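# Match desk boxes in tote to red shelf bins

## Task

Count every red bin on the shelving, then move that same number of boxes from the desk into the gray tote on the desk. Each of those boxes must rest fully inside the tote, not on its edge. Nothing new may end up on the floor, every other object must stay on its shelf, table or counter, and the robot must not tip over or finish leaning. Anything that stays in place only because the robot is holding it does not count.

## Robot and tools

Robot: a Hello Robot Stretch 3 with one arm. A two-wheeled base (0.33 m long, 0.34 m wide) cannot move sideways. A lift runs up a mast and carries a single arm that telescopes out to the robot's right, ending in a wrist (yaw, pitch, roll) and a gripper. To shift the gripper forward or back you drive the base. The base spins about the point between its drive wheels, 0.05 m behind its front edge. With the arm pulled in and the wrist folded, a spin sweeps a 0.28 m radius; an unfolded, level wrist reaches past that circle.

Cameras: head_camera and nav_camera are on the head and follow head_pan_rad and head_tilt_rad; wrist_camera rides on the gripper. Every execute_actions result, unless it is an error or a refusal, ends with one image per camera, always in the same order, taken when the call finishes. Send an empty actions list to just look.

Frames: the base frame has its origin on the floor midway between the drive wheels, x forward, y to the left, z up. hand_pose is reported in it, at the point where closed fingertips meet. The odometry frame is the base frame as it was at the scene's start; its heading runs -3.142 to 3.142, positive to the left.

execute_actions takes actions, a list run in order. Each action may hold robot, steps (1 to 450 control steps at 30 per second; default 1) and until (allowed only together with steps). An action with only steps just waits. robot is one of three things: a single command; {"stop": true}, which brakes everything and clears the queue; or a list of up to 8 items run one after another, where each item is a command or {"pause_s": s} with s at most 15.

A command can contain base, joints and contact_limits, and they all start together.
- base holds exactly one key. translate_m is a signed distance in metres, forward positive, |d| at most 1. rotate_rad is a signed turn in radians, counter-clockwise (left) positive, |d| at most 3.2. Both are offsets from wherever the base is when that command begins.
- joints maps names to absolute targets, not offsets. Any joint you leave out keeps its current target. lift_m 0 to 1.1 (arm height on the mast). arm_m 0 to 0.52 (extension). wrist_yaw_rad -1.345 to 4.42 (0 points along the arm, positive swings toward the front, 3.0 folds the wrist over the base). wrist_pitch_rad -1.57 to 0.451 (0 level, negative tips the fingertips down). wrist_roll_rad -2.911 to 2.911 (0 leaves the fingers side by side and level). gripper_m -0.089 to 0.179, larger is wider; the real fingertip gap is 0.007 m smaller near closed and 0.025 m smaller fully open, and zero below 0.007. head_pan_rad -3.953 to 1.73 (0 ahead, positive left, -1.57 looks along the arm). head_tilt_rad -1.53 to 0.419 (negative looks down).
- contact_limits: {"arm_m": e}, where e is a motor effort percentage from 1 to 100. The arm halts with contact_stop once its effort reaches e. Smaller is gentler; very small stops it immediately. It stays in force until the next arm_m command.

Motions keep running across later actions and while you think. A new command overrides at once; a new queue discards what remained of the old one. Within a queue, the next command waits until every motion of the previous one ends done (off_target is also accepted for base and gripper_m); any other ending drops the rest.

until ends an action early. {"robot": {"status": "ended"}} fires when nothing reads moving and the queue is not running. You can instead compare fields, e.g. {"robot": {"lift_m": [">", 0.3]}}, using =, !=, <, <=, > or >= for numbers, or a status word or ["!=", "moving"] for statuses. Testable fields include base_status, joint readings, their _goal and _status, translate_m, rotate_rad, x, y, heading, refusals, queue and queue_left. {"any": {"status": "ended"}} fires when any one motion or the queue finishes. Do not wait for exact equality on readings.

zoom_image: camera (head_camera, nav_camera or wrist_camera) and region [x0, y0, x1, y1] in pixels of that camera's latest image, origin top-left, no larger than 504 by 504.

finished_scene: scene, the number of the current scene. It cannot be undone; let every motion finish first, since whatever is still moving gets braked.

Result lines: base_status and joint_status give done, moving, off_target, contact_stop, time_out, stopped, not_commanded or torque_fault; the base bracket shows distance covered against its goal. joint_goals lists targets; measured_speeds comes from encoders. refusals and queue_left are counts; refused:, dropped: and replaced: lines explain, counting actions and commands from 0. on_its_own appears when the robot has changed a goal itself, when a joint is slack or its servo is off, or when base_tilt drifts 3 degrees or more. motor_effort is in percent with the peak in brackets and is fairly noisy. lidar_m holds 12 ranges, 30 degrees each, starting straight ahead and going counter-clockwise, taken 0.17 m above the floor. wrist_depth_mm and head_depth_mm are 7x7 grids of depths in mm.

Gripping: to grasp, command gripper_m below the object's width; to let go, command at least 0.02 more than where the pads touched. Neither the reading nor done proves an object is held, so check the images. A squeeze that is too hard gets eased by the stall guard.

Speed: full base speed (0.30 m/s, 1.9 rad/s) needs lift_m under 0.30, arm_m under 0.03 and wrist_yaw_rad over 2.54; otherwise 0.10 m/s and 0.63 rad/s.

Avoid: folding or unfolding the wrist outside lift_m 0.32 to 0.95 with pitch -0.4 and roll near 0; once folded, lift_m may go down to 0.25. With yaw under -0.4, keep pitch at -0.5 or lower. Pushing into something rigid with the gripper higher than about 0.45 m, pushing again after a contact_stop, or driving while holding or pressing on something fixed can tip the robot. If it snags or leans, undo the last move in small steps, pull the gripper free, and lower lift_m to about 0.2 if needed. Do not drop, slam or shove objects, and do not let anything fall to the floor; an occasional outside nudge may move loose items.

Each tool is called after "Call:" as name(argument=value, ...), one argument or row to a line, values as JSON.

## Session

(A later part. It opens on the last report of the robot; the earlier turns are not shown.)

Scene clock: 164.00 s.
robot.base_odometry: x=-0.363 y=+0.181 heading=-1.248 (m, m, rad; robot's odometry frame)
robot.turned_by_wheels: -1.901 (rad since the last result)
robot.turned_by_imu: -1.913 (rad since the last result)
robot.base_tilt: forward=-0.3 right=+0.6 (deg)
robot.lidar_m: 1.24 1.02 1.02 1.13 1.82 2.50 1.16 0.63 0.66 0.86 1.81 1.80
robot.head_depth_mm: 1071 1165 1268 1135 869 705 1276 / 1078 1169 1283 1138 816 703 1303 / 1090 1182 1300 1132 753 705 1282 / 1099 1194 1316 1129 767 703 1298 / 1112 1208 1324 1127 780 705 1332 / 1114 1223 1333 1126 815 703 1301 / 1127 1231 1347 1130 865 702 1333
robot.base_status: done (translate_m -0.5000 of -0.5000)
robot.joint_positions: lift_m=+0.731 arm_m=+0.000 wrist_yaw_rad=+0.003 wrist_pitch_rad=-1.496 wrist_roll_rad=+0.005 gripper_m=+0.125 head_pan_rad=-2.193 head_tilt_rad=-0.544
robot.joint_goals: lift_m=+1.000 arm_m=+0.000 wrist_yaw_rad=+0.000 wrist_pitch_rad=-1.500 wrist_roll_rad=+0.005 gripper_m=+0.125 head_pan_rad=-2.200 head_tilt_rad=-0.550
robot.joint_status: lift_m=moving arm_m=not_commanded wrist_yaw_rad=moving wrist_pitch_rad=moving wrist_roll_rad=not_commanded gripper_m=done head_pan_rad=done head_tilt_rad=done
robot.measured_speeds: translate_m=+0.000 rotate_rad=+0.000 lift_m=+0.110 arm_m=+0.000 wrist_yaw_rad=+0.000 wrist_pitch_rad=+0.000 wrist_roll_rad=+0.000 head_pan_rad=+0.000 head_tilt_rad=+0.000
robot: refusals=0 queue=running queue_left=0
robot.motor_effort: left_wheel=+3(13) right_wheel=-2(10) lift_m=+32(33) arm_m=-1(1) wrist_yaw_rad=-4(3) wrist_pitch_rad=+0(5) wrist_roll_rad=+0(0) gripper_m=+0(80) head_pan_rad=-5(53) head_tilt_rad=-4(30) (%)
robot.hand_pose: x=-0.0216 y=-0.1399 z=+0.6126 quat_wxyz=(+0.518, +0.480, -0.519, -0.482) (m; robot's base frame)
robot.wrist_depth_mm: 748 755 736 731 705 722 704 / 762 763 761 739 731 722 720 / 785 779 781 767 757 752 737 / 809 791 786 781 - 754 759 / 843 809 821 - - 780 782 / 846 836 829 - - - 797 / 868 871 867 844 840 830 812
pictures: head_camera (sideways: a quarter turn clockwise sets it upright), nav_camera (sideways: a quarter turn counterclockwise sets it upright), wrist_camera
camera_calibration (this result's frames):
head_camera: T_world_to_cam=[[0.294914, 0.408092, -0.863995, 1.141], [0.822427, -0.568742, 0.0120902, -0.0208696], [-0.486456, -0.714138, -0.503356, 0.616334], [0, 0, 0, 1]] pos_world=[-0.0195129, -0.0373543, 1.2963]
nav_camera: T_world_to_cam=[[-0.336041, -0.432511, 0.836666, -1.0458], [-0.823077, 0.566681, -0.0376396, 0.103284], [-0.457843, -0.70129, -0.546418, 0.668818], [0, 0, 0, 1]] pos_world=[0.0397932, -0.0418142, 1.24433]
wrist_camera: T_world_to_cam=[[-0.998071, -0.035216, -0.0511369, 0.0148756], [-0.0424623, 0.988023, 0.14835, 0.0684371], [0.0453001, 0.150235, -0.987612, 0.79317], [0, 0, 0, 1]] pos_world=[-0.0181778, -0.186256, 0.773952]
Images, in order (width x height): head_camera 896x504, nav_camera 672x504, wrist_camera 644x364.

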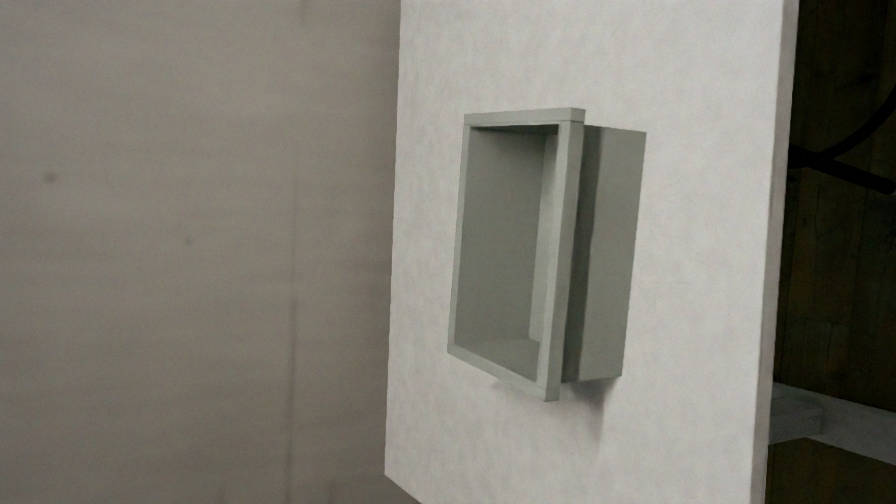

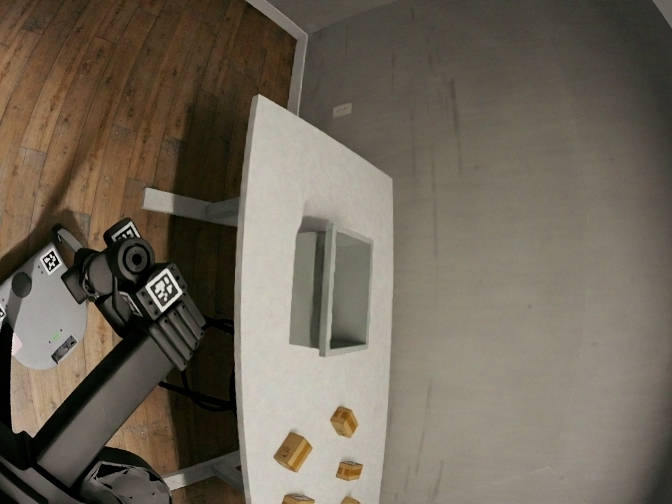

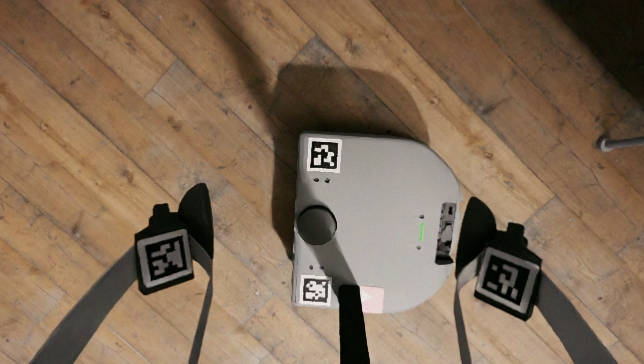

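Call:
execute_actions(
  actions=[
    {"robot":{"base":{"translate_m":-0.32},"joints":{"head_pan_rad":-2.4,"head_tilt_rad":-0.85}},"steps":200,"until":{"robot":{"status":"ended"}}},
  ],
)

Scene clock: 170.03 s.
robot.base_odometry: x=-0.465 y=+0.484 heading=-1.248 (m, m, rad; robot's odometry frame)
robot.turned_by_wheels: +0.000 (rad since the last result)
robot.turned_by_imu: -0.001 (rad since the last result)
robot.base_tilt: forward=-0.4 right=+0.5 (deg)
robot.lidar_m: 1.49 1.23 1.23 1.37 2.18 2.34 0.85 0.34 0.49 0.83 1.89 2.04
robot.head_depth_mm: 998 1098 - - - 1263 1162 / 992 1112 - - - 597 1165 / 980 1089 - - 624 597 1169 / 969 - - - 631 584 1151 / 953 - - - - 576 1150 / 942 - - - - - - / 943 - - - - - -
robot.base_status: done (translate_m -0.3200 of -0.3200)
robot.joint_positions: lift_m=+1.000 arm_m=+0.000 wrist_yaw_rad=+0.003 wrist_pitch_rad=-1.496 wrist_roll_rad=+0.005 gripper_m=+0.125 head_pan_rad=-2.393 head_tilt_rad=-0.839
robot.joint_goals: lift_m=+1.000 arm_m=+0.000 wrist_yaw_rad=+0.000 wrist_pitch_rad=-1.500 wrist_roll_rad=+0.005 gripper_m=+0.125 head_pan_rad=-2.400 head_tilt_rad=-0.850
robot.joint_status: lift_m=done arm_m=not_commanded wrist_yaw_rad=done wrist_pitch_rad=done wrist_roll_rad=not_commanded gripper_m=done head_pan_rad=done head_tilt_rad=done
robot.measured_speeds: translate_m=+0.000 rotate_rad=+0.000 lift_m=+0.000 arm_m=+0.000 wrist_yaw_rad=+0.000 wrist_pitch_rad=+0.000 wrist_roll_rad=+0.000 head_pan_rad=+0.000 head_tilt_rad=+0.000
robot: refusals=0 queue=done queue_left=0
robot.motor_effort: left_wheel=+4(4) right_wheel=-2(7) lift_m=+32(32) arm_m=-2(1) wrist_yaw_rad=-3(2) wrist_pitch_rad=-1(0) wrist_roll_rad=+0(0) gripper_m=+0(0) head_pan_rad=-3(25) head_tilt_rad=-6(31) (%)
robot.hand_pose: x=-0.0216 y=-0.1399 z=+0.8812 quat_wxyz=(+0.518, +0.480, -0.519, -0.482) (m; robot's base frame)
robot.wrist_depth_mm: - - 987 975 299 297 296 / - - - - 992 303 303 / - - - - - 312 308 / - - - - - - 316 / - - - - - - 325 / - - - - - - - / - - - - - - -
pictures: head_camera (sideways: a quarter turn clockwise sets it upright), nav_camera (sideways: a quarter turn counterclockwise sets it upright), wrist_camera
camera_calibration (this result's frames):
head_camera: T_world_to_cam=[[0.53824, 0.497851, -0.680031, 0.899716], [0.69017, -0.723456, 0.0166221, -0.0259573], [-0.483697, -0.478284, -0.732995, 0.915043], [0, 0, 0, 1]] pos_world=[-0.0237441, -0.0290534, 1.28299]
nav_camera: T_world_to_cam=[[-0.576176, -0.506923, 0.641133, -0.789486], [-0.685704, 0.726687, -0.0416632, 0.107669], [-0.444783, -0.463632, -0.766298, 0.954745], [0, 0, 0, 1]] pos_world=[0.0436005, -0.0357997, 1.24227]
wrist_camera: T_world_to_cam=[[-0.998071, -0.0352111, -0.0511398, 0.0286119], [-0.042462, 0.98801, 0.148438, 0.0284971], [0.0452999, 0.150323, -0.987599, 1.05838], [0, 0, 0, 1]] pos_world=[-0.0181778, -0.186247, 1.04249]
Images, in order (width x height): head_camera 896x504, nav_camera 672x504, wrist_camera 644x364.

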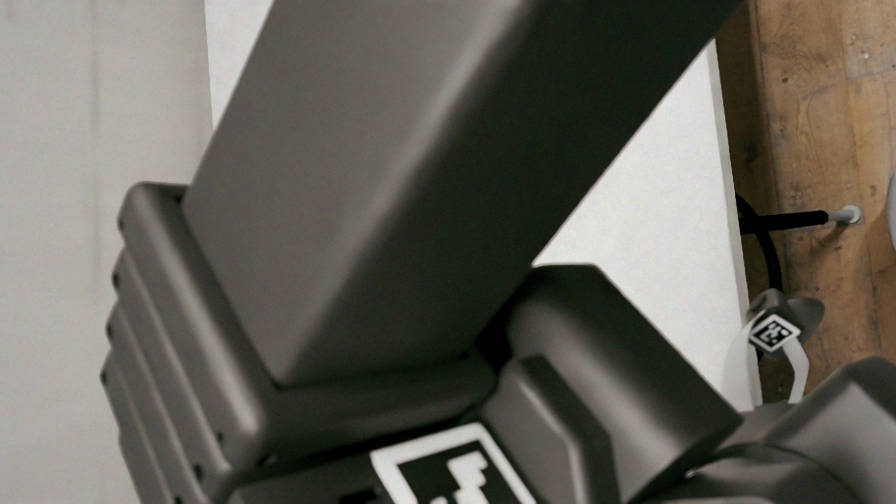

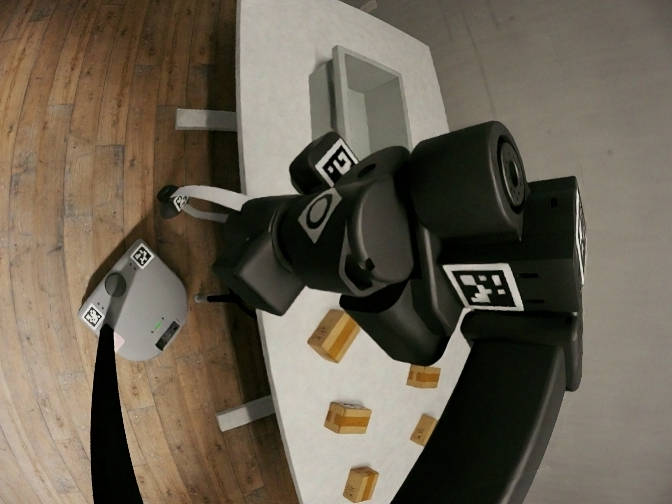

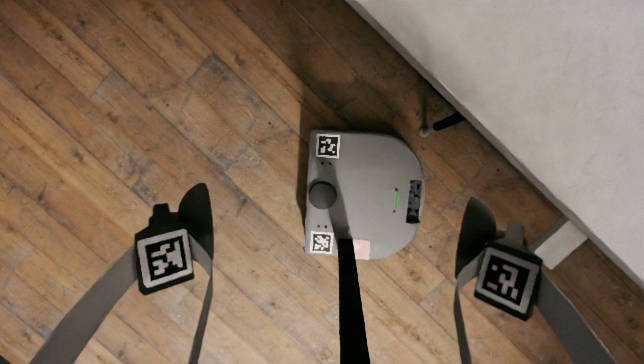

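Call:
zoom_image(
  camera="nav_camera",
  region=[280, 290, 480, 504],
)

Region (280, 290, 480, 504) of nav_camera's 672x504 image, scaled by 2.355, with more detail than that image has; it fills the left 471 columns of this view, and the rest is white.

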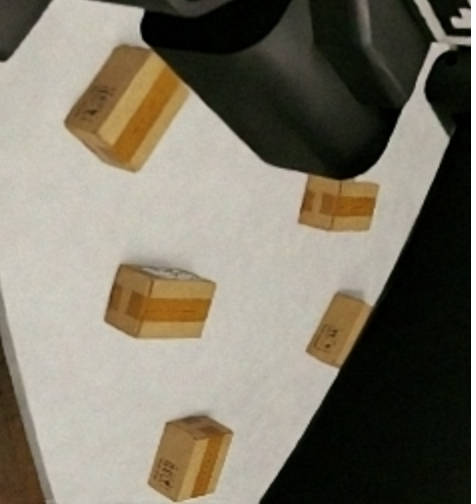

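Call:
execute_actions(
  actions=[
    {"robot":[{"base":{"rotate_rad":-0.456},"joints":{"arm_m":0.08,"head_pan_rad":-1.55,"head_tilt_rad":-0.8}},{"base":{"translate_m":-0.062},"joints":{"arm_m":0.2,"wrist_roll_rad":-0.847}},{"base":{"rotate_rad":-0.391},"joints":{"arm_m":0.239,"lift_m":0.95}}],"steps":450,"until":{"robot":{"status":"ended"}}},
  ],
)

Scene clock: 212.37 s.
robot.base_odometry: x=-0.456 y=+0.546 heading=-2.095 (m, m, rad; robot's odometry frame)
robot.turned_by_wheels: -0.847 (rad since the last result)
robot.turned_by_imu: -0.848 (rad since the last result)
robot.base_tilt: forward=-0.5 right=+0.4 (deg)
robot.lidar_m: 2.10 2.12 1.35 1.24 1.26 1.56 2.21 1.72 0.79 0.32 0.50 0.87
robot.head_depth_mm: 942 - 910 795 634 587 1187 / 930 - 839 773 672 586 1161 / 940 - - - 673 585 1165 / 937 1065 1025 759 629 587 1128 / 929 1056 991 773 673 586 1125 / 922 1043 963 792 673 585 1128 / 914 1031 964 794 675 586 545
robot.base_status: done (rotate_rad -0.3909 of -0.3910)
robot.joint_positions: lift_m=+0.950 arm_m=+0.239 wrist_yaw_rad=+0.001 wrist_pitch_rad=-1.497 wrist_roll_rad=-0.841 gripper_m=+0.125 head_pan_rad=-1.557 head_tilt_rad=-0.803
robot.joint_goals: lift_m=+0.950 arm_m=+0.239 wrist_yaw_rad=+0.000 wrist_pitch_rad=-1.500 wrist_roll_rad=-0.847 gripper_m=+0.125 head_pan_rad=-1.550 head_tilt_rad=-0.800
robot.joint_status: lift_m=done arm_m=done wrist_yaw_rad=done wrist_pitch_rad=done wrist_roll_rad=done gripper_m=done head_pan_rad=done head_tilt_rad=done
robot.measured_speeds: translate_m=+0.000 rotate_rad=+0.000 lift_m=+0.000 arm_m=+0.000 wrist_yaw_rad=+0.000 wrist_pitch_rad=+0.000 wrist_roll_rad=+0.000 head_pan_rad=+0.000 head_tilt_rad=+0.000
robot: refusals=0 queue=done queue_left=0
robot.motor_effort: left_wheel=+2(9) right_wheel=-2(7) lift_m=+23(31) arm_m=+5(6) wrist_yaw_rad=-2(3) wrist_pitch_rad=-1(1) wrist_roll_rad=-4(5) gripper_m=+1(0) head_pan_rad=+4(52) head_tilt_rad=+3(12) (%)
robot.hand_pose: x=-0.0215 y=-0.3786 z=+0.8316 quat_wxyz=(+0.685, +0.636, -0.261, -0.243) (m; robot's base frame)
robot.wrist_depth_mm: 254 254 255 253 253 253 254 / 260 262 261 262 261 261 260 / 267 268 269 221 269 267 267 / - 277 277 225 275 275 276 / - - 284 231 283 282 283 / - - 293 294 294 - 289 / - - - 303 302 248 300
pictures: head_camera (sideways: a quarter turn clockwise sets it upright), nav_camera (sideways: a quarter turn counterclockwise sets it upright), wrist_camera
camera_calibration (this result's frames):
head_camera: T_world_to_cam=[[-0.0081239, 0.708313, -0.705852, 0.936697], [0.99949, 0.0275498, 0.0161424, -0.0272204], [0.0308799, -0.705361, -0.708175, 0.879625], [0, 0, 0, 1]] pos_world=[0.0076534, -0.0422712, 1.28454]
nav_camera: T_world_to_cam=[[-0.0105631, -0.743911, 0.668195, -0.828199], [-0.99888, -0.0229698, -0.0413634, 0.109191], [0.046119, -0.667883, -0.742836, 0.921239], [0, 0, 0, 1]] pos_world=[0.0578338, 0.00168205, 1.24224]
wrist_camera: T_world_to_cam=[[-0.639295, -0.768957, 0.00251396, -0.296922], [-0.756639, 0.62963, 0.176246, 0.09757], [-0.137109, 0.110771, -0.984343, 1.02369], [0, 0, 0, 1]] pos_world=[0.0243608, -0.403149, 0.99121]
Images, in order (width x height): head_camera 896x504, nav_camera 672x504, wrist_camera 644x364.

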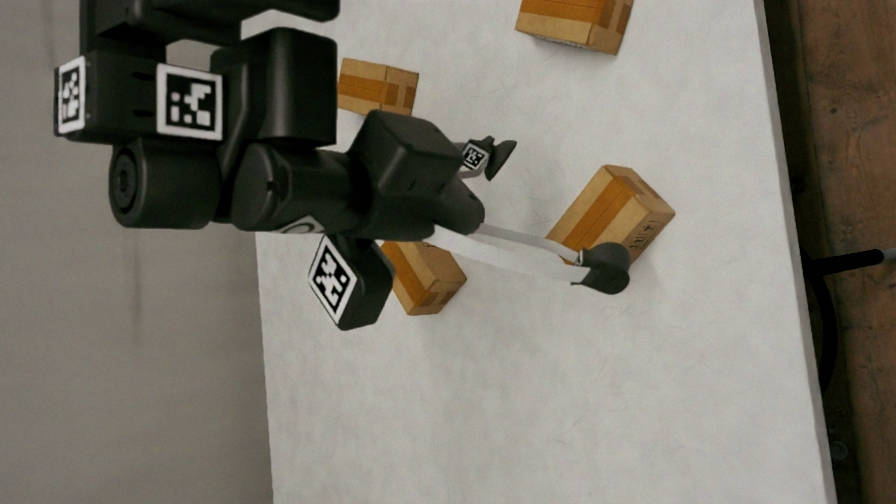

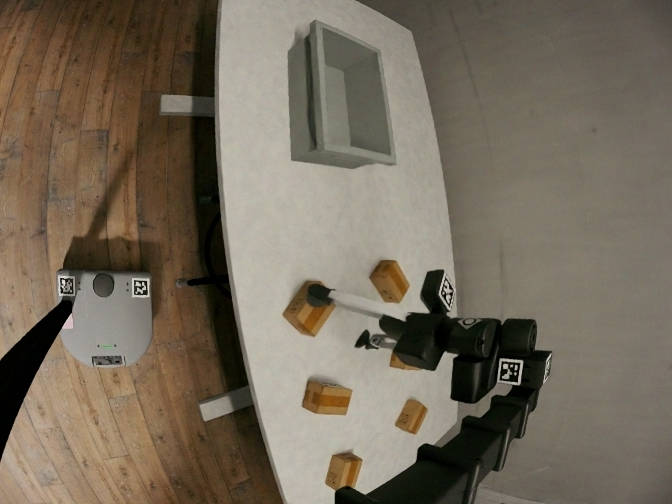

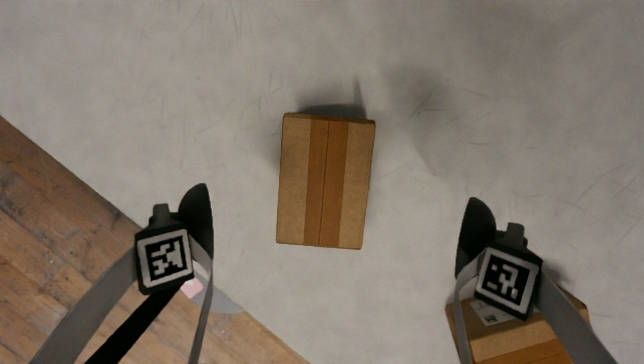

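Call:
execute_actions(
  actions=[],
)

Scene clock: 221.90 s.
robot.base_odometry: x=-0.456 y=+0.546 heading=-2.095 (m, m, rad; robot's odometry frame)
robot.turned_by_wheels: +0.000 (rad since the last result)
robot.turned_by_imu: +0.001 (rad since the last result)
robot.base_tilt: forward=-0.3 right=+0.6 (deg)
robot.lidar_m: 2.10 2.13 1.35 1.24 1.25 1.57 2.22 1.73 0.79 0.32 0.50 0.87
robot.head_depth_mm: 942 - 908 794 636 585 1182 / 930 - 839 774 675 585 1163 / 942 - - - 673 586 1164 / 943 1064 1025 758 628 586 1133 / 929 1059 991 771 673 585 1129 / 922 1043 968 791 673 586 1127 / 910 1031 959 795 672 584 546
robot.base_status: done (rotate_rad -0.3909 of -0.3910)
robot.joint_positions: lift_m=+0.950 arm_m=+0.239 wrist_yaw_rad=+0.001 wrist_pitch_rad=-1.497 wrist_roll_rad=-0.841 gripper_m=+0.125 head_pan_rad=-1.557 head_tilt_rad=-0.803
robot.joint_goals: lift_m=+0.950 arm_m=+0.239 wrist_yaw_rad=+0.000 wrist_pitch_rad=-1.500 wrist_roll_rad=-0.847 gripper_m=+0.125 head_pan_rad=-1.550 head_tilt_rad=-0.800
robot.joint_status: lift_m=done arm_m=done wrist_yaw_rad=done wrist_pitch_rad=done wrist_roll_rad=done gripper_m=done head_pan_rad=done head_tilt_rad=done
robot.measured_speeds: translate_m=+0.000 rotate_rad=+0.000 lift_m=+0.000 arm_m=+0.000 wrist_yaw_rad=+0.000 wrist_pitch_rad=+0.000 wrist_roll_rad=+0.000 head_pan_rad=+0.000 head_tilt_rad=+0.000
robot: refusals=0 queue=done queue_left=0
robot.motor_effort: left_wheel=+2(2) right_wheel=-2(2) lift_m=+23(23) arm_m=+5(4) wrist_yaw_rad=-2(2) wrist_pitch_rad=-1(1) wrist_roll_rad=-4(4) gripper_m=+0(0) head_pan_rad=+3(4) head_tilt_rad=+2(2) (%)
robot.hand_pose: x=-0.0215 y=-0.3786 z=+0.8316 quat_wxyz=(+0.685, +0.636, -0.261, -0.243) (m; robot's base frame)
robot.wrist_depth_mm: 254 254 253 254 253 253 254 / 261 260 260 261 261 260 261 / 268 268 266 220 267 268 268 / - 275 278 224 277 274 275 / - - 286 232 282 281 282 / - - 293 294 293 - 290 / - - - 302 301 248 299
pictures: head_camera (sideways: a quarter turn clockwise sets it upright), nav_camera (sideways: a quarter turn counterclockwise sets it upright), wrist_camera
camera_calibration (this result's frames):
head_camera: T_world_to_cam=[[-0.00812399, 0.708313, -0.705852, 0.936697], [0.99949, 0.0275499, 0.0161424, -0.0272204], [0.03088, -0.705361, -0.708175, 0.879625], [0, 0, 0, 1]] pos_world=[0.0076534, -0.0422712, 1.28454]
nav_camera: T_world_to_cam=[[-0.010563, -0.743911, 0.668195, -0.828199], [-0.99888, -0.0229699, -0.0413634, 0.109191], [0.0461191, -0.667883, -0.742836, 0.921239], [0, 0, 0, 1]] pos_world=[0.0578338, 0.00168206, 1.24224]
wrist_camera: T_world_to_cam=[[-0.639295, -0.768957, 0.00251395, -0.296922], [-0.756639, 0.62963, 0.176246, 0.09757], [-0.137109, 0.110771, -0.984343, 1.02369], [0, 0, 0, 1]] pos_world=[0.0243608, -0.403149, 0.99121]
Images, in order (width x height): head_camera 896x504, nav_camera 672x504, wrist_camera 644x364.

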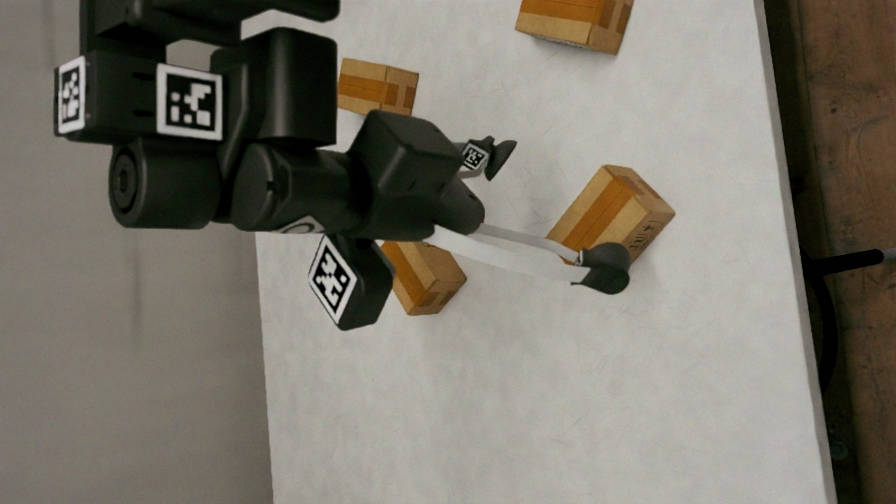

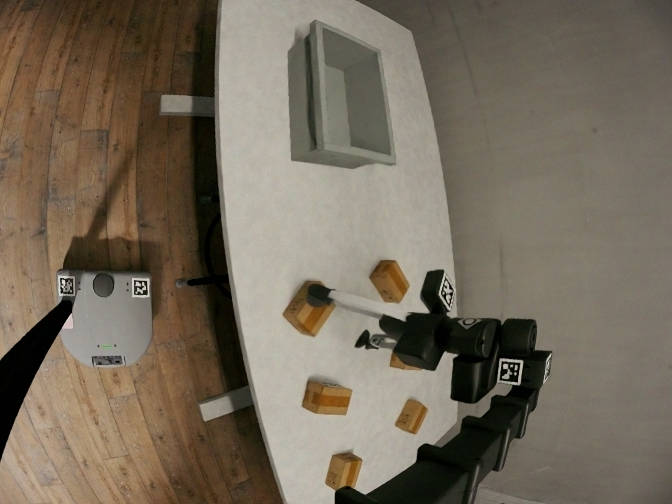

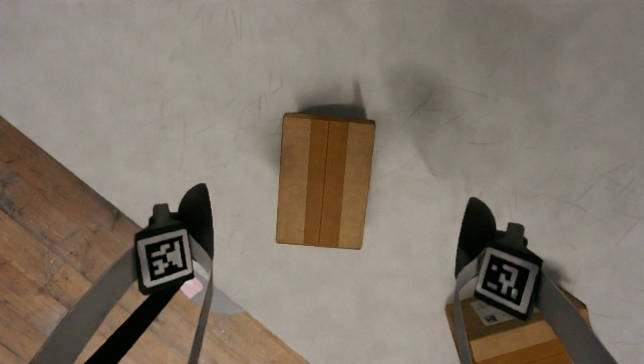

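Call:
execute_actions(
  actions=[
    {"robot":[{"base":{"rotate_rad":0.039},"joints":{"arm_m":0.238,"wrist_roll_rad":-0.785,"lift_m":0.91}},{"joints":{"lift_m":0.864}}],"steps":200,"until":{"robot":{"status":"ended"}}},
  ],
)

Scene clock: 230.67 s.
robot.base_odometry: x=-0.456 y=+0.546 heading=-2.056 (m, m, rad; robot's odometry frame)
robot.turned_by_wheels: +0.039 (rad since the last result)
robot.turned_by_imu: +0.040 (rad since the last result)
robot.base_tilt: forward=-0.3 right=+0.6 (deg)
robot.lidar_m: 2.10 2.14 1.33 1.24 1.26 1.61 2.21 1.64 0.79 0.32 0.50 0.87
robot.head_depth_mm: 958 1084 - - 673 586 1165 / 949 1062 - 755 673 587 1165 / 942 1068 - - 600 586 1158 / 937 1063 966 754 654 574 1129 / 933 1053 966 795 672 586 1126 / 924 1051 960 793 674 586 1122 / 918 1044 963 791 673 586 1124
robot.base_status: done (rotate_rad +0.0389 of +0.0390)
robot.joint_positions: lift_m=+0.864 arm_m=+0.238 wrist_yaw_rad=+0.001 wrist_pitch_rad=-1.497 wrist_roll_rad=-0.792 gripper_m=+0.125 head_pan_rad=-1.557 head_tilt_rad=-0.803
robot.joint_goals: lift_m=+0.864 arm_m=+0.238 wrist_yaw_rad=+0.000 wrist_pitch_rad=-1.500 wrist_roll_rad=-0.785 gripper_m=+0.125 head_pan_rad=-1.550 head_tilt_rad=-0.800
robot.joint_status: lift_m=done arm_m=done wrist_yaw_rad=done wrist_pitch_rad=done wrist_roll_rad=done gripper_m=done head_pan_rad=done head_tilt_rad=done
robot.measured_speeds: translate_m=+0.000 rotate_rad=+0.000 lift_m=+0.000 arm_m=+0.000 wrist_yaw_rad=+0.000 wrist_pitch_rad=+0.000 wrist_roll_rad=+0.000 head_pan_rad=+0.000 head_tilt_rad=+0.000
robot: refusals=0 queue=done queue_left=0
robot.motor_effort: left_wheel=-2(5) right_wheel=+2(5) lift_m=+23(20) arm_m=-5(5) wrist_yaw_rad=-2(1) wrist_pitch_rad=+0(1) wrist_roll_rad=+4(4) gripper_m=+0(0) head_pan_rad=+4(4) head_tilt_rad=+2(2) (%)
robot.hand_pose: x=-0.0215 y=-0.3783 z=+0.7456 quat_wxyz=(+0.678, +0.630, -0.278, -0.258) (m; robot's base frame)
robot.wrist_depth_mm: 174 174 174 173 174 173 173 / 179 179 178 178 178 178 178 / 183 184 183 180 182 183 182 / 189 188 189 138 139 188 188 / 194 193 194 142 143 193 193 / 983 202 201 146 197 - 199 / - 207 205 150 206 205 206
pictures: head_camera (sideways: a quarter turn clockwise sets it upright), nav_camera (sideways: a quarter turn counterclockwise sets it upright), wrist_camera
camera_calibration (this result's frames):
head_camera: T_world_to_cam=[[-0.0081246, 0.708308, -0.705857, 0.936703], [0.99949, 0.027551, 0.0161423, -0.0272203], [0.0308808, -0.705366, -0.708171, 0.879619], [0, 0, 0, 1]] pos_world=[0.00765344, -0.0422713, 1.28454]
nav_camera: T_world_to_cam=[[-0.0105624, -0.743907, 0.6682, -0.828205], [-0.99888, -0.0229712, -0.0413633, 0.109191], [0.0461198, -0.667888, -0.742831, 0.921233], [0, 0, 0, 1]] pos_world=[0.0578338, 0.00168171, 1.24224]
wrist_camera: T_world_to_cam=[[-0.676543, -0.736403, 0.000131048, -0.283128], [-0.725212, 0.666293, 0.173553, 0.129029], [-0.127892, 0.117321, -0.984825, 0.942031], [0, 0, 0, 1]] pos_world=[0.0225039, -0.404987, 0.905378]
Images, in order (width x height): head_camera 896x504, nav_camera 672x504, wrist_camera 644x364.

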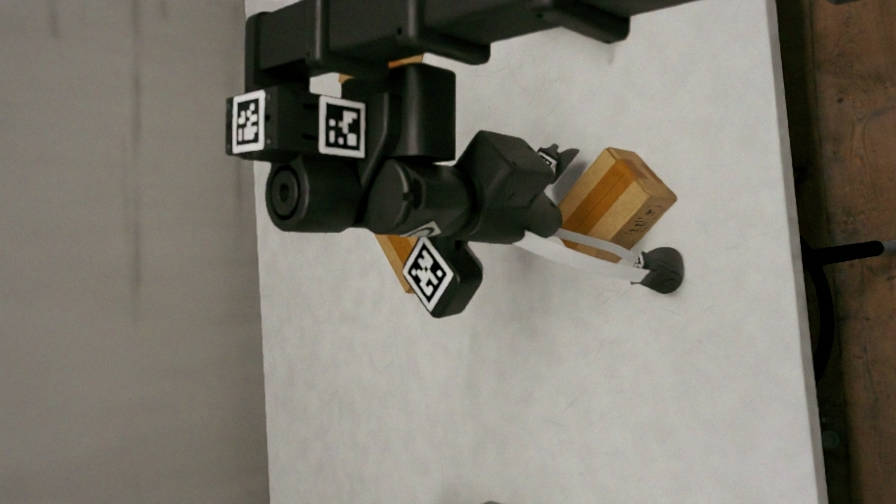

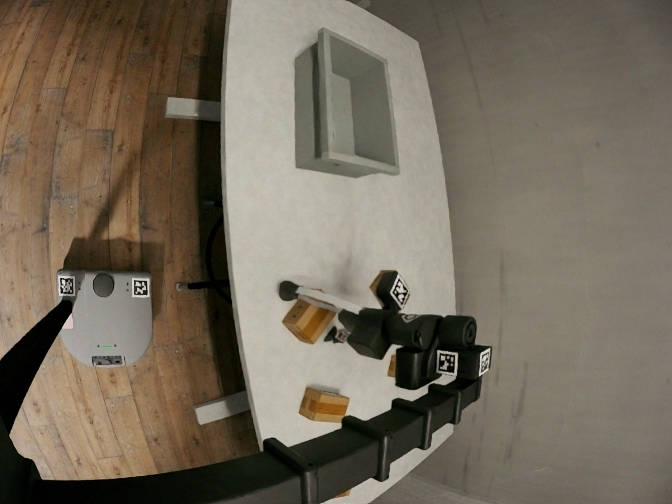

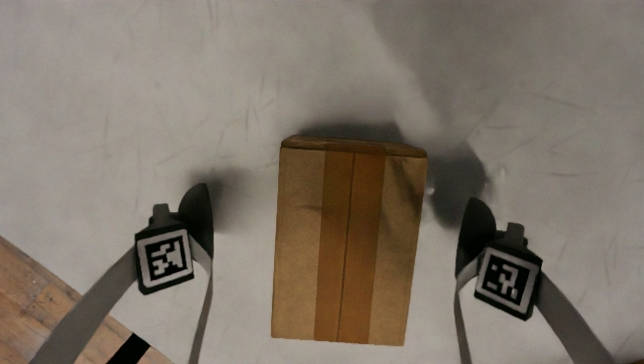

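Call:
execute_actions(
  actions=[
    {"robot":[{"joints":{"gripper_m":0.035}},{"joints":{"lift_m":1.03}}],"steps":200,"until":{"robot":{"lift_m":[">",0.96]}}},
    {"robot":{"base":{"rotate_rad":0.856},"joints":{"lift_m":1.03,"arm_m":0.47,"wrist_roll_rad":-0.76,"head_pan_rad":-1.55}},"steps":300,"until":{"robot":{"status":"ended"}}},
  ],
)

Scene clock: 240.17 s.
robot.base_odometry: x=-0.456 y=+0.546 heading=-1.200 (m, m, rad; robot's odometry frame)
robot.turned_by_wheels: +0.856 (rad since the last result)
robot.turned_by_imu: +0.860 (rad since the last result)
robot.base_tilt: forward=-0.4 right=+0.6 (deg)
robot.lidar_m: 1.47 1.24 1.24 1.41 2.22 2.17 0.80 0.32 0.73 0.50 2.01 2.11
robot.head_depth_mm: 1046 1138 965 720 676 587 529 / 1128 1191 965 769 660 585 914 / - 1179 652 770 659 598 1184 / 1320 1449 816 728 673 1261 1185 / 1477 1674 960 772 687 1334 1179 / 1645 1914 960 793 1444 1332 1175 / 1856 2212 959 813 1537 1325 1185
robot.base_status: done (rotate_rad +0.8559 of +0.8560)
robot.joint_positions: lift_m=+1.030 arm_m=+0.470 wrist_yaw_rad=+0.001 wrist_pitch_rad=-1.497 wrist_roll_rad=-0.765 gripper_m=+0.035 head_pan_rad=-1.557 head_tilt_rad=-0.803
robot.joint_goals: lift_m=+1.030 arm_m=+0.470 wrist_yaw_rad=+0.000 wrist_pitch_rad=-1.500 wrist_roll_rad=-0.760 gripper_m=+0.035 head_pan_rad=-1.550 head_tilt_rad=-0.800
robot.joint_status: lift_m=done arm_m=done wrist_yaw_rad=done wrist_pitch_rad=done wrist_roll_rad=done gripper_m=done head_pan_rad=done head_tilt_rad=done
robot.measured_speeds: translate_m=+0.000 rotate_rad=+0.000 lift_m=+0.000 arm_m=+0.000 wrist_yaw_rad=+0.000 wrist_pitch_rad=+0.000 wrist_roll_rad=+0.000 head_pan_rad=+0.000 head_tilt_rad=+0.000
robot: refusals=0 queue=done queue_left=0
robot.motor_effort: left_wheel=-1(8) right_wheel=+2(9) lift_m=+33(34) arm_m=+5(5) wrist_yaw_rad=+0(1) wrist_pitch_rad=-1(0) wrist_roll_rad=+3(4) gripper_m=-12(85) head_pan_rad=+5(4) head_tilt_rad=+2(2) (%)
robot.hand_pose: x=-0.0215 y=-0.6096 z=+0.9112 quat_wxyz=(+0.674, +0.626, -0.287, -0.267) (m; robot's base frame)
robot.wrist_depth_mm: - 330 235 225 218 322 325 / - 338 301 334 315 258 335 / - 346 312 340 338 257 345 / - 356 269 135 136 351 355 / - 370 363 139 139 364 363 / - 384 295 143 146 377 376 / - 393 301 148 286 386 385
pictures: head_camera (sideways: a quarter turn clockwise sets it upright), nav_camera (sideways: a quarter turn counterclockwise sets it upright), wrist_camera
camera_calibration (this result's frames):
head_camera: T_world_to_cam=[[-0.0082115, 0.708211, -0.705953, 0.936829], [0.999487, 0.0276777, 0.0161404, -0.0272179], [0.03097, -0.705458, -0.708075, 0.879494], [0, 0, 0, 1]] pos_world=[0.00765874, -0.0422735, 1.28454]
nav_camera: T_world_to_cam=[[-0.010471, -0.743818, 0.6683, -0.828337], [-0.998877, -0.0231012, -0.0413621, 0.109189], [0.0462044, -0.667983, -0.742741, 0.921115], [0, 0, 0, 1]] pos_world=[0.0578337, 0.00168009, 1.24224]
wrist_camera: T_world_to_cam=[[-0.696439, -0.717615, -0.00128866, -0.441199], [-0.70705, 0.685876, 0.172203, 0.267998], [-0.122692, 0.12084, -0.985061, 1.1347], [0, 0, 0, 1]] pos_world=[0.0214379, -0.637541, 1.07103]
Images, in order (width x height): head_camera 896x504, nav_camera 672x504, wrist_camera 644x364.

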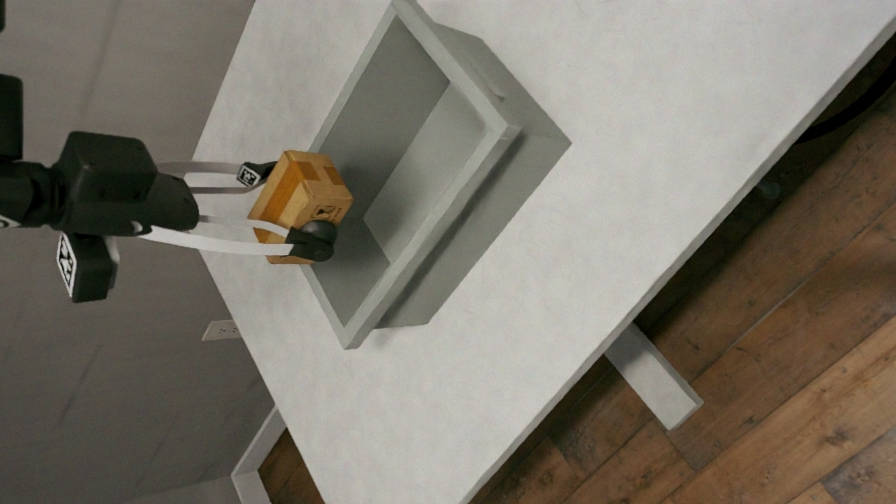

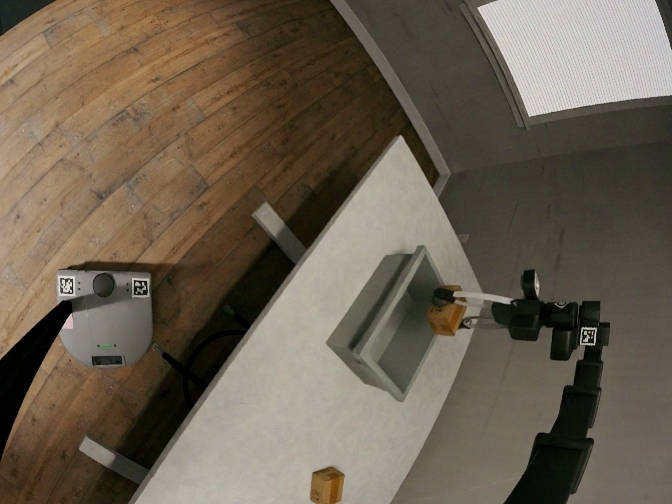

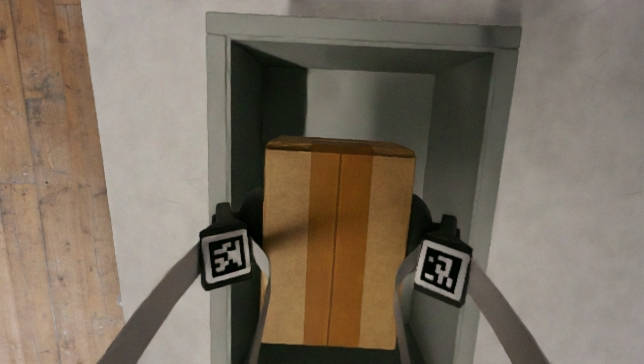

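Call:
execute_actions(
  actions=[
    {"robot":[{"base":{"rotate_rad":0.018},"joints":{"arm_m":0.498,"wrist_roll_rad":-0.74,"lift_m":0.99}},{"joints":{"lift_m":0.871}}],"steps":200,"until":{"robot":{"status":"ended"}}},
  ],
)

Scene clock: 256.17 s.
robot.base_odometry: x=-0.456 y=+0.546 heading=-1.182 (m, m, rad; robot's odometry frame)
robot.turned_by_wheels: +0.018 (rad since the last result)
robot.turned_by_imu: +0.019 (rad since the last result)
robot.base_tilt: forward=-0.3 right=+0.6 (deg)
robot.lidar_m: 1.45 1.24 1.24 1.42 2.21 2.12 0.80 0.32 0.50 0.50 2.08 2.10
robot.head_depth_mm: 1056 1123 - - 662 586 528 / 1109 1139 784 769 660 586 911 / 1222 - 833 696 668 598 1180 / 1364 1512 804 737 674 1263 1176 / 1504 1705 962 772 689 1330 1185 / 1675 1984 962 791 1476 1333 1176 / 1891 2252 963 812 1525 1339 1176
robot.base_status: done (rotate_rad +0.0179 of +0.0180)
robot.joint_positions: lift_m=+0.871 arm_m=+0.498 wrist_yaw_rad=+0.001 wrist_pitch_rad=-1.497 wrist_roll_rad=-0.746 gripper_m=+0.035 head_pan_rad=-1.557 head_tilt_rad=-0.803
robot.joint_goals: lift_m=+0.871 arm_m=+0.498 wrist_yaw_rad=+0.000 wrist_pitch_rad=-1.500 wrist_roll_rad=-0.740 gripper_m=+0.035 head_pan_rad=-1.550 head_tilt_rad=-0.800
robot.joint_status: lift_m=done arm_m=done wrist_yaw_rad=done wrist_pitch_rad=done wrist_roll_rad=done gripper_m=done head_pan_rad=done head_tilt_rad=done
robot.measured_speeds: translate_m=+0.000 rotate_rad=+0.000 lift_m=+0.000 arm_m=+0.000 wrist_yaw_rad=+0.000 wrist_pitch_rad=+0.000 wrist_roll_rad=+0.000 head_pan_rad=+0.000 head_tilt_rad=+0.000
robot: refusals=0 queue=done queue_left=0
robot.motor_effort: left_wheel=-2(10) right_wheel=+3(11) lift_m=+23(31) arm_m=+4(5) wrist_yaw_rad=-1(1) wrist_pitch_rad=-1(1) wrist_roll_rad=+4(5) gripper_m=-12(11) head_pan_rad=+3(5) head_tilt_rad=+2(1) (%)
robot.hand_pose: x=-0.0215 y=-0.6376 z=+0.7526 quat_wxyz=(+0.671, +0.624, -0.293, -0.273) (m; robot's base frame)
robot.wrist_depth_mm: - 75 71 68 67 67 67 / 103 126 178 158 142 130 109 / 104 136 187 184 186 177 118 / 102 138 191 135 137 175 117 / 103 140 195 139 139 172 116 / 104 133 206 144 145 159 115 / 105 157 209 148 208 187 114
pictures: head_camera (sideways: a quarter turn clockwise sets it upright), nav_camera (sideways: a quarter turn counterclockwise sets it upright), wrist_camera
camera_calibration (this result's frames):
head_camera: T_world_to_cam=[[-0.00821141, 0.708211, -0.705953, 0.936829], [0.999487, 0.0276776, 0.0161404, -0.0272179], [0.0309699, -0.705458, -0.708075, 0.879494], [0, 0, 0, 1]] pos_world=[0.00765874, -0.0422735, 1.28454]
nav_camera: T_world_to_cam=[[-0.0104711, -0.743818, 0.6683, -0.828337], [-0.998877, -0.0231011, -0.0413621, 0.109189], [0.0462043, -0.667983, -0.742741, 0.921115], [0, 0, 0, 1]] pos_world=[0.0578337, 0.00168008, 1.24224]
wrist_camera: T_world_to_cam=[[-0.709446, -0.704756, -0.00226298, -0.452837], [-0.694616, 0.698689, 0.171297, 0.32362], [-0.119142, 0.123098, -0.985217, 0.983485], [0, 0, 0, 1]] pos_world=[0.0207021, -0.666314, 0.912486]
Images, in order (width x height): head_camera 896x504, nav_camera 672x504, wrist_camera 644x364.

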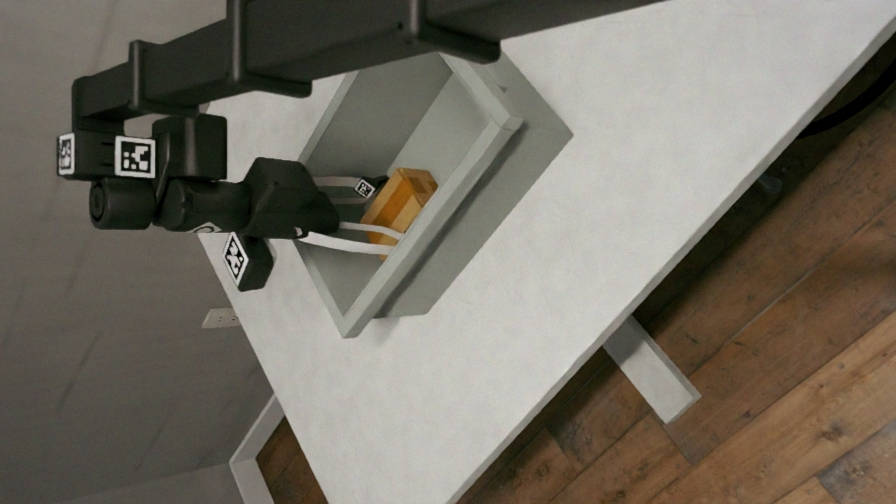

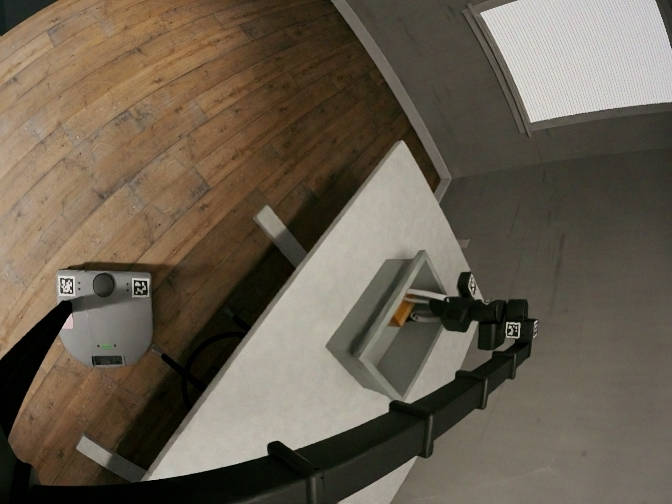

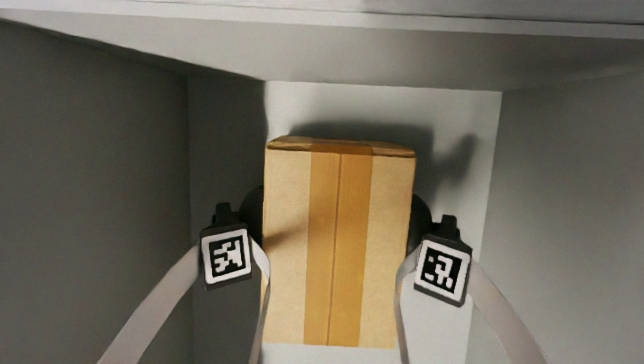

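Call:
execute_actions(
  actions=[
    {"robot":[{"joints":{"lift_m":0.868}},{"joints":{"gripper_m":0.095}},{"joints":{"lift_m":1.0}}],"steps":200,"until":{"robot":{"lift_m":[">",0.978]}}},
    {"robot":{"base":{"rotate_rad":-1.332},"joints":{"lift_m":1.0,"arm_m":0.326,"wrist_roll_rad":-0.23,"gripper_m":0.125}},"steps":300,"until":{"robot":{"rotate_rad":["<",-0.5]}}},
    {"robot":{"joints":{"lift_m":0.95}},"steps":300,"until":{"robot":{"status":"ended"}}},
  ],
)

Scene clock: 272.97 s.
robot.base_odometry: x=-0.456 y=+0.546 heading=-2.514 (m, m, rad; robot's odometry frame)
robot.turned_by_wheels: -1.332 (rad since the last result)
robot.turned_by_imu: -1.335 (rad since the last result)
robot.base_tilt: forward=-0.4 right=+0.5 (deg)
robot.lidar_m: 0.87 2.10 2.17 1.30 1.25 1.28 1.71 2.21 1.52 0.79 0.32 0.50
robot.head_depth_mm: - - 963 756 690 1338 1182 / - - 966 772 675 1290 1176 / 1102 - - 792 657 1257 1176 / 1091 1180 964 792 660 597 1180 / 1029 1139 960 793 674 586 1159 / 984 1098 964 792 675 586 545 / 936 1035 959 755 672 586 527
robot.base_status: done (rotate_rad -1.3319 of -1.3320)
robot.joint_positions: lift_m=+0.950 arm_m=+0.326 wrist_yaw_rad=+0.001 wrist_pitch_rad=-1.497 wrist_roll_rad=-0.236 gripper_m=+0.125 head_pan_rad=-1.557 head_tilt_rad=-0.803
robot.joint_goals: lift_m=+0.950 arm_m=+0.326 wrist_yaw_rad=+0.000 wrist_pitch_rad=-1.500 wrist_roll_rad=-0.230 gripper_m=+0.125 head_pan_rad=-1.550 head_tilt_rad=-0.800
robot.joint_status: lift_m=done arm_m=done wrist_yaw_rad=done wrist_pitch_rad=done wrist_roll_rad=done gripper_m=done head_pan_rad=done head_tilt_rad=done
robot.measured_speeds: translate_m=+0.000 rotate_rad=+0.000 lift_m=+0.000 arm_m=+0.000 wrist_yaw_rad=+0.000 wrist_pitch_rad=+0.000 wrist_roll_rad=+0.000 head_pan_rad=+0.000 head_tilt_rad=+0.000
robot: refusals=0 queue=done queue_left=0
robot.motor_effort: left_wheel=+3(8) right_wheel=-2(9) lift_m=+23(35) arm_m=-5(5) wrist_yaw_rad=-1(2) wrist_pitch_rad=+0(0) wrist_roll_rad=+4(5) gripper_m=+0(83) head_pan_rad=+4(5) head_tilt_rad=+2(2) (%)
robot.hand_pose: x=-0.0216 y=-0.4661 z=+0.8316 quat_wxyz=(+0.576, +0.535, -0.453, -0.421) (m; robot's base frame)
robot.wrist_depth_mm: 261 260 257 256 254 252 246 / 267 266 264 261 260 258 222 / 274 273 269 265 265 266 263 / 282 280 279 225 272 273 269 / 289 288 286 232 279 277 277 / 297 297 295 291 287 - 285 / 305 305 303 300 - - -
pictures: head_camera (sideways: a quarter turn clockwise sets it upright), nav_camera (sideways: a quarter turn counterclockwise sets it upright), wrist_camera
camera_calibration (this result's frames):
head_camera: T_world_to_cam=[[-0.00826712, 0.708186, -0.705978, 0.936862], [0.999484, 0.0277573, 0.0161399, -0.0272172], [0.0310261, -0.70548, -0.70805, 0.879461], [0, 0, 0, 1]] pos_world=[0.00766209, -0.0422739, 1.28455]
nav_camera: T_world_to_cam=[[-0.0104125, -0.743795, 0.668327, -0.828372], [-0.998875, -0.0231816, -0.0413618, 0.109189], [0.0462576, -0.668006, -0.742717, 0.921084], [0, 0, 0, 1]] pos_world=[0.0578336, 0.00168204, 1.24224]
wrist_camera: T_world_to_cam=[[-0.96236, -0.269645, -0.0339828, -0.108138], [-0.271632, 0.950187, 0.152843, 0.331907], [-0.00892337, 0.156321, -0.987666, 1.06013], [0, 0, 0, 1]] pos_world=[-0.00445109, -0.510252, 0.992645]
Images, in order (width x height): head_camera 896x504, nav_camera 672x504, wrist_camera 644x364.

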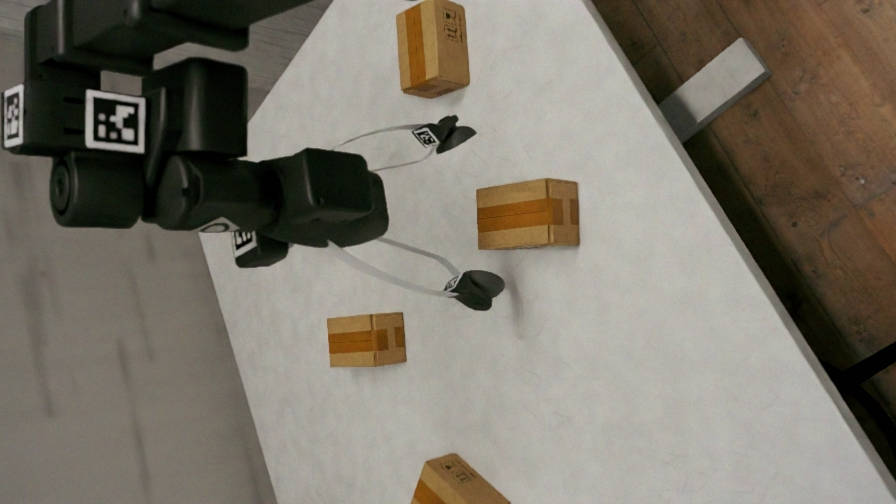

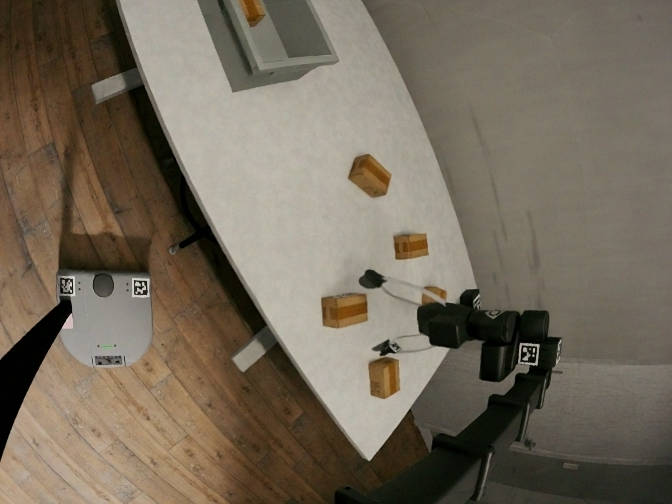

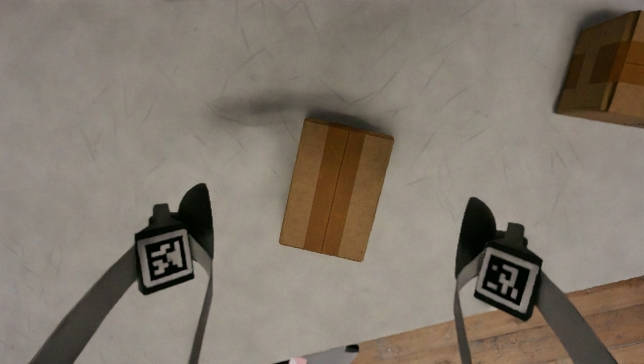

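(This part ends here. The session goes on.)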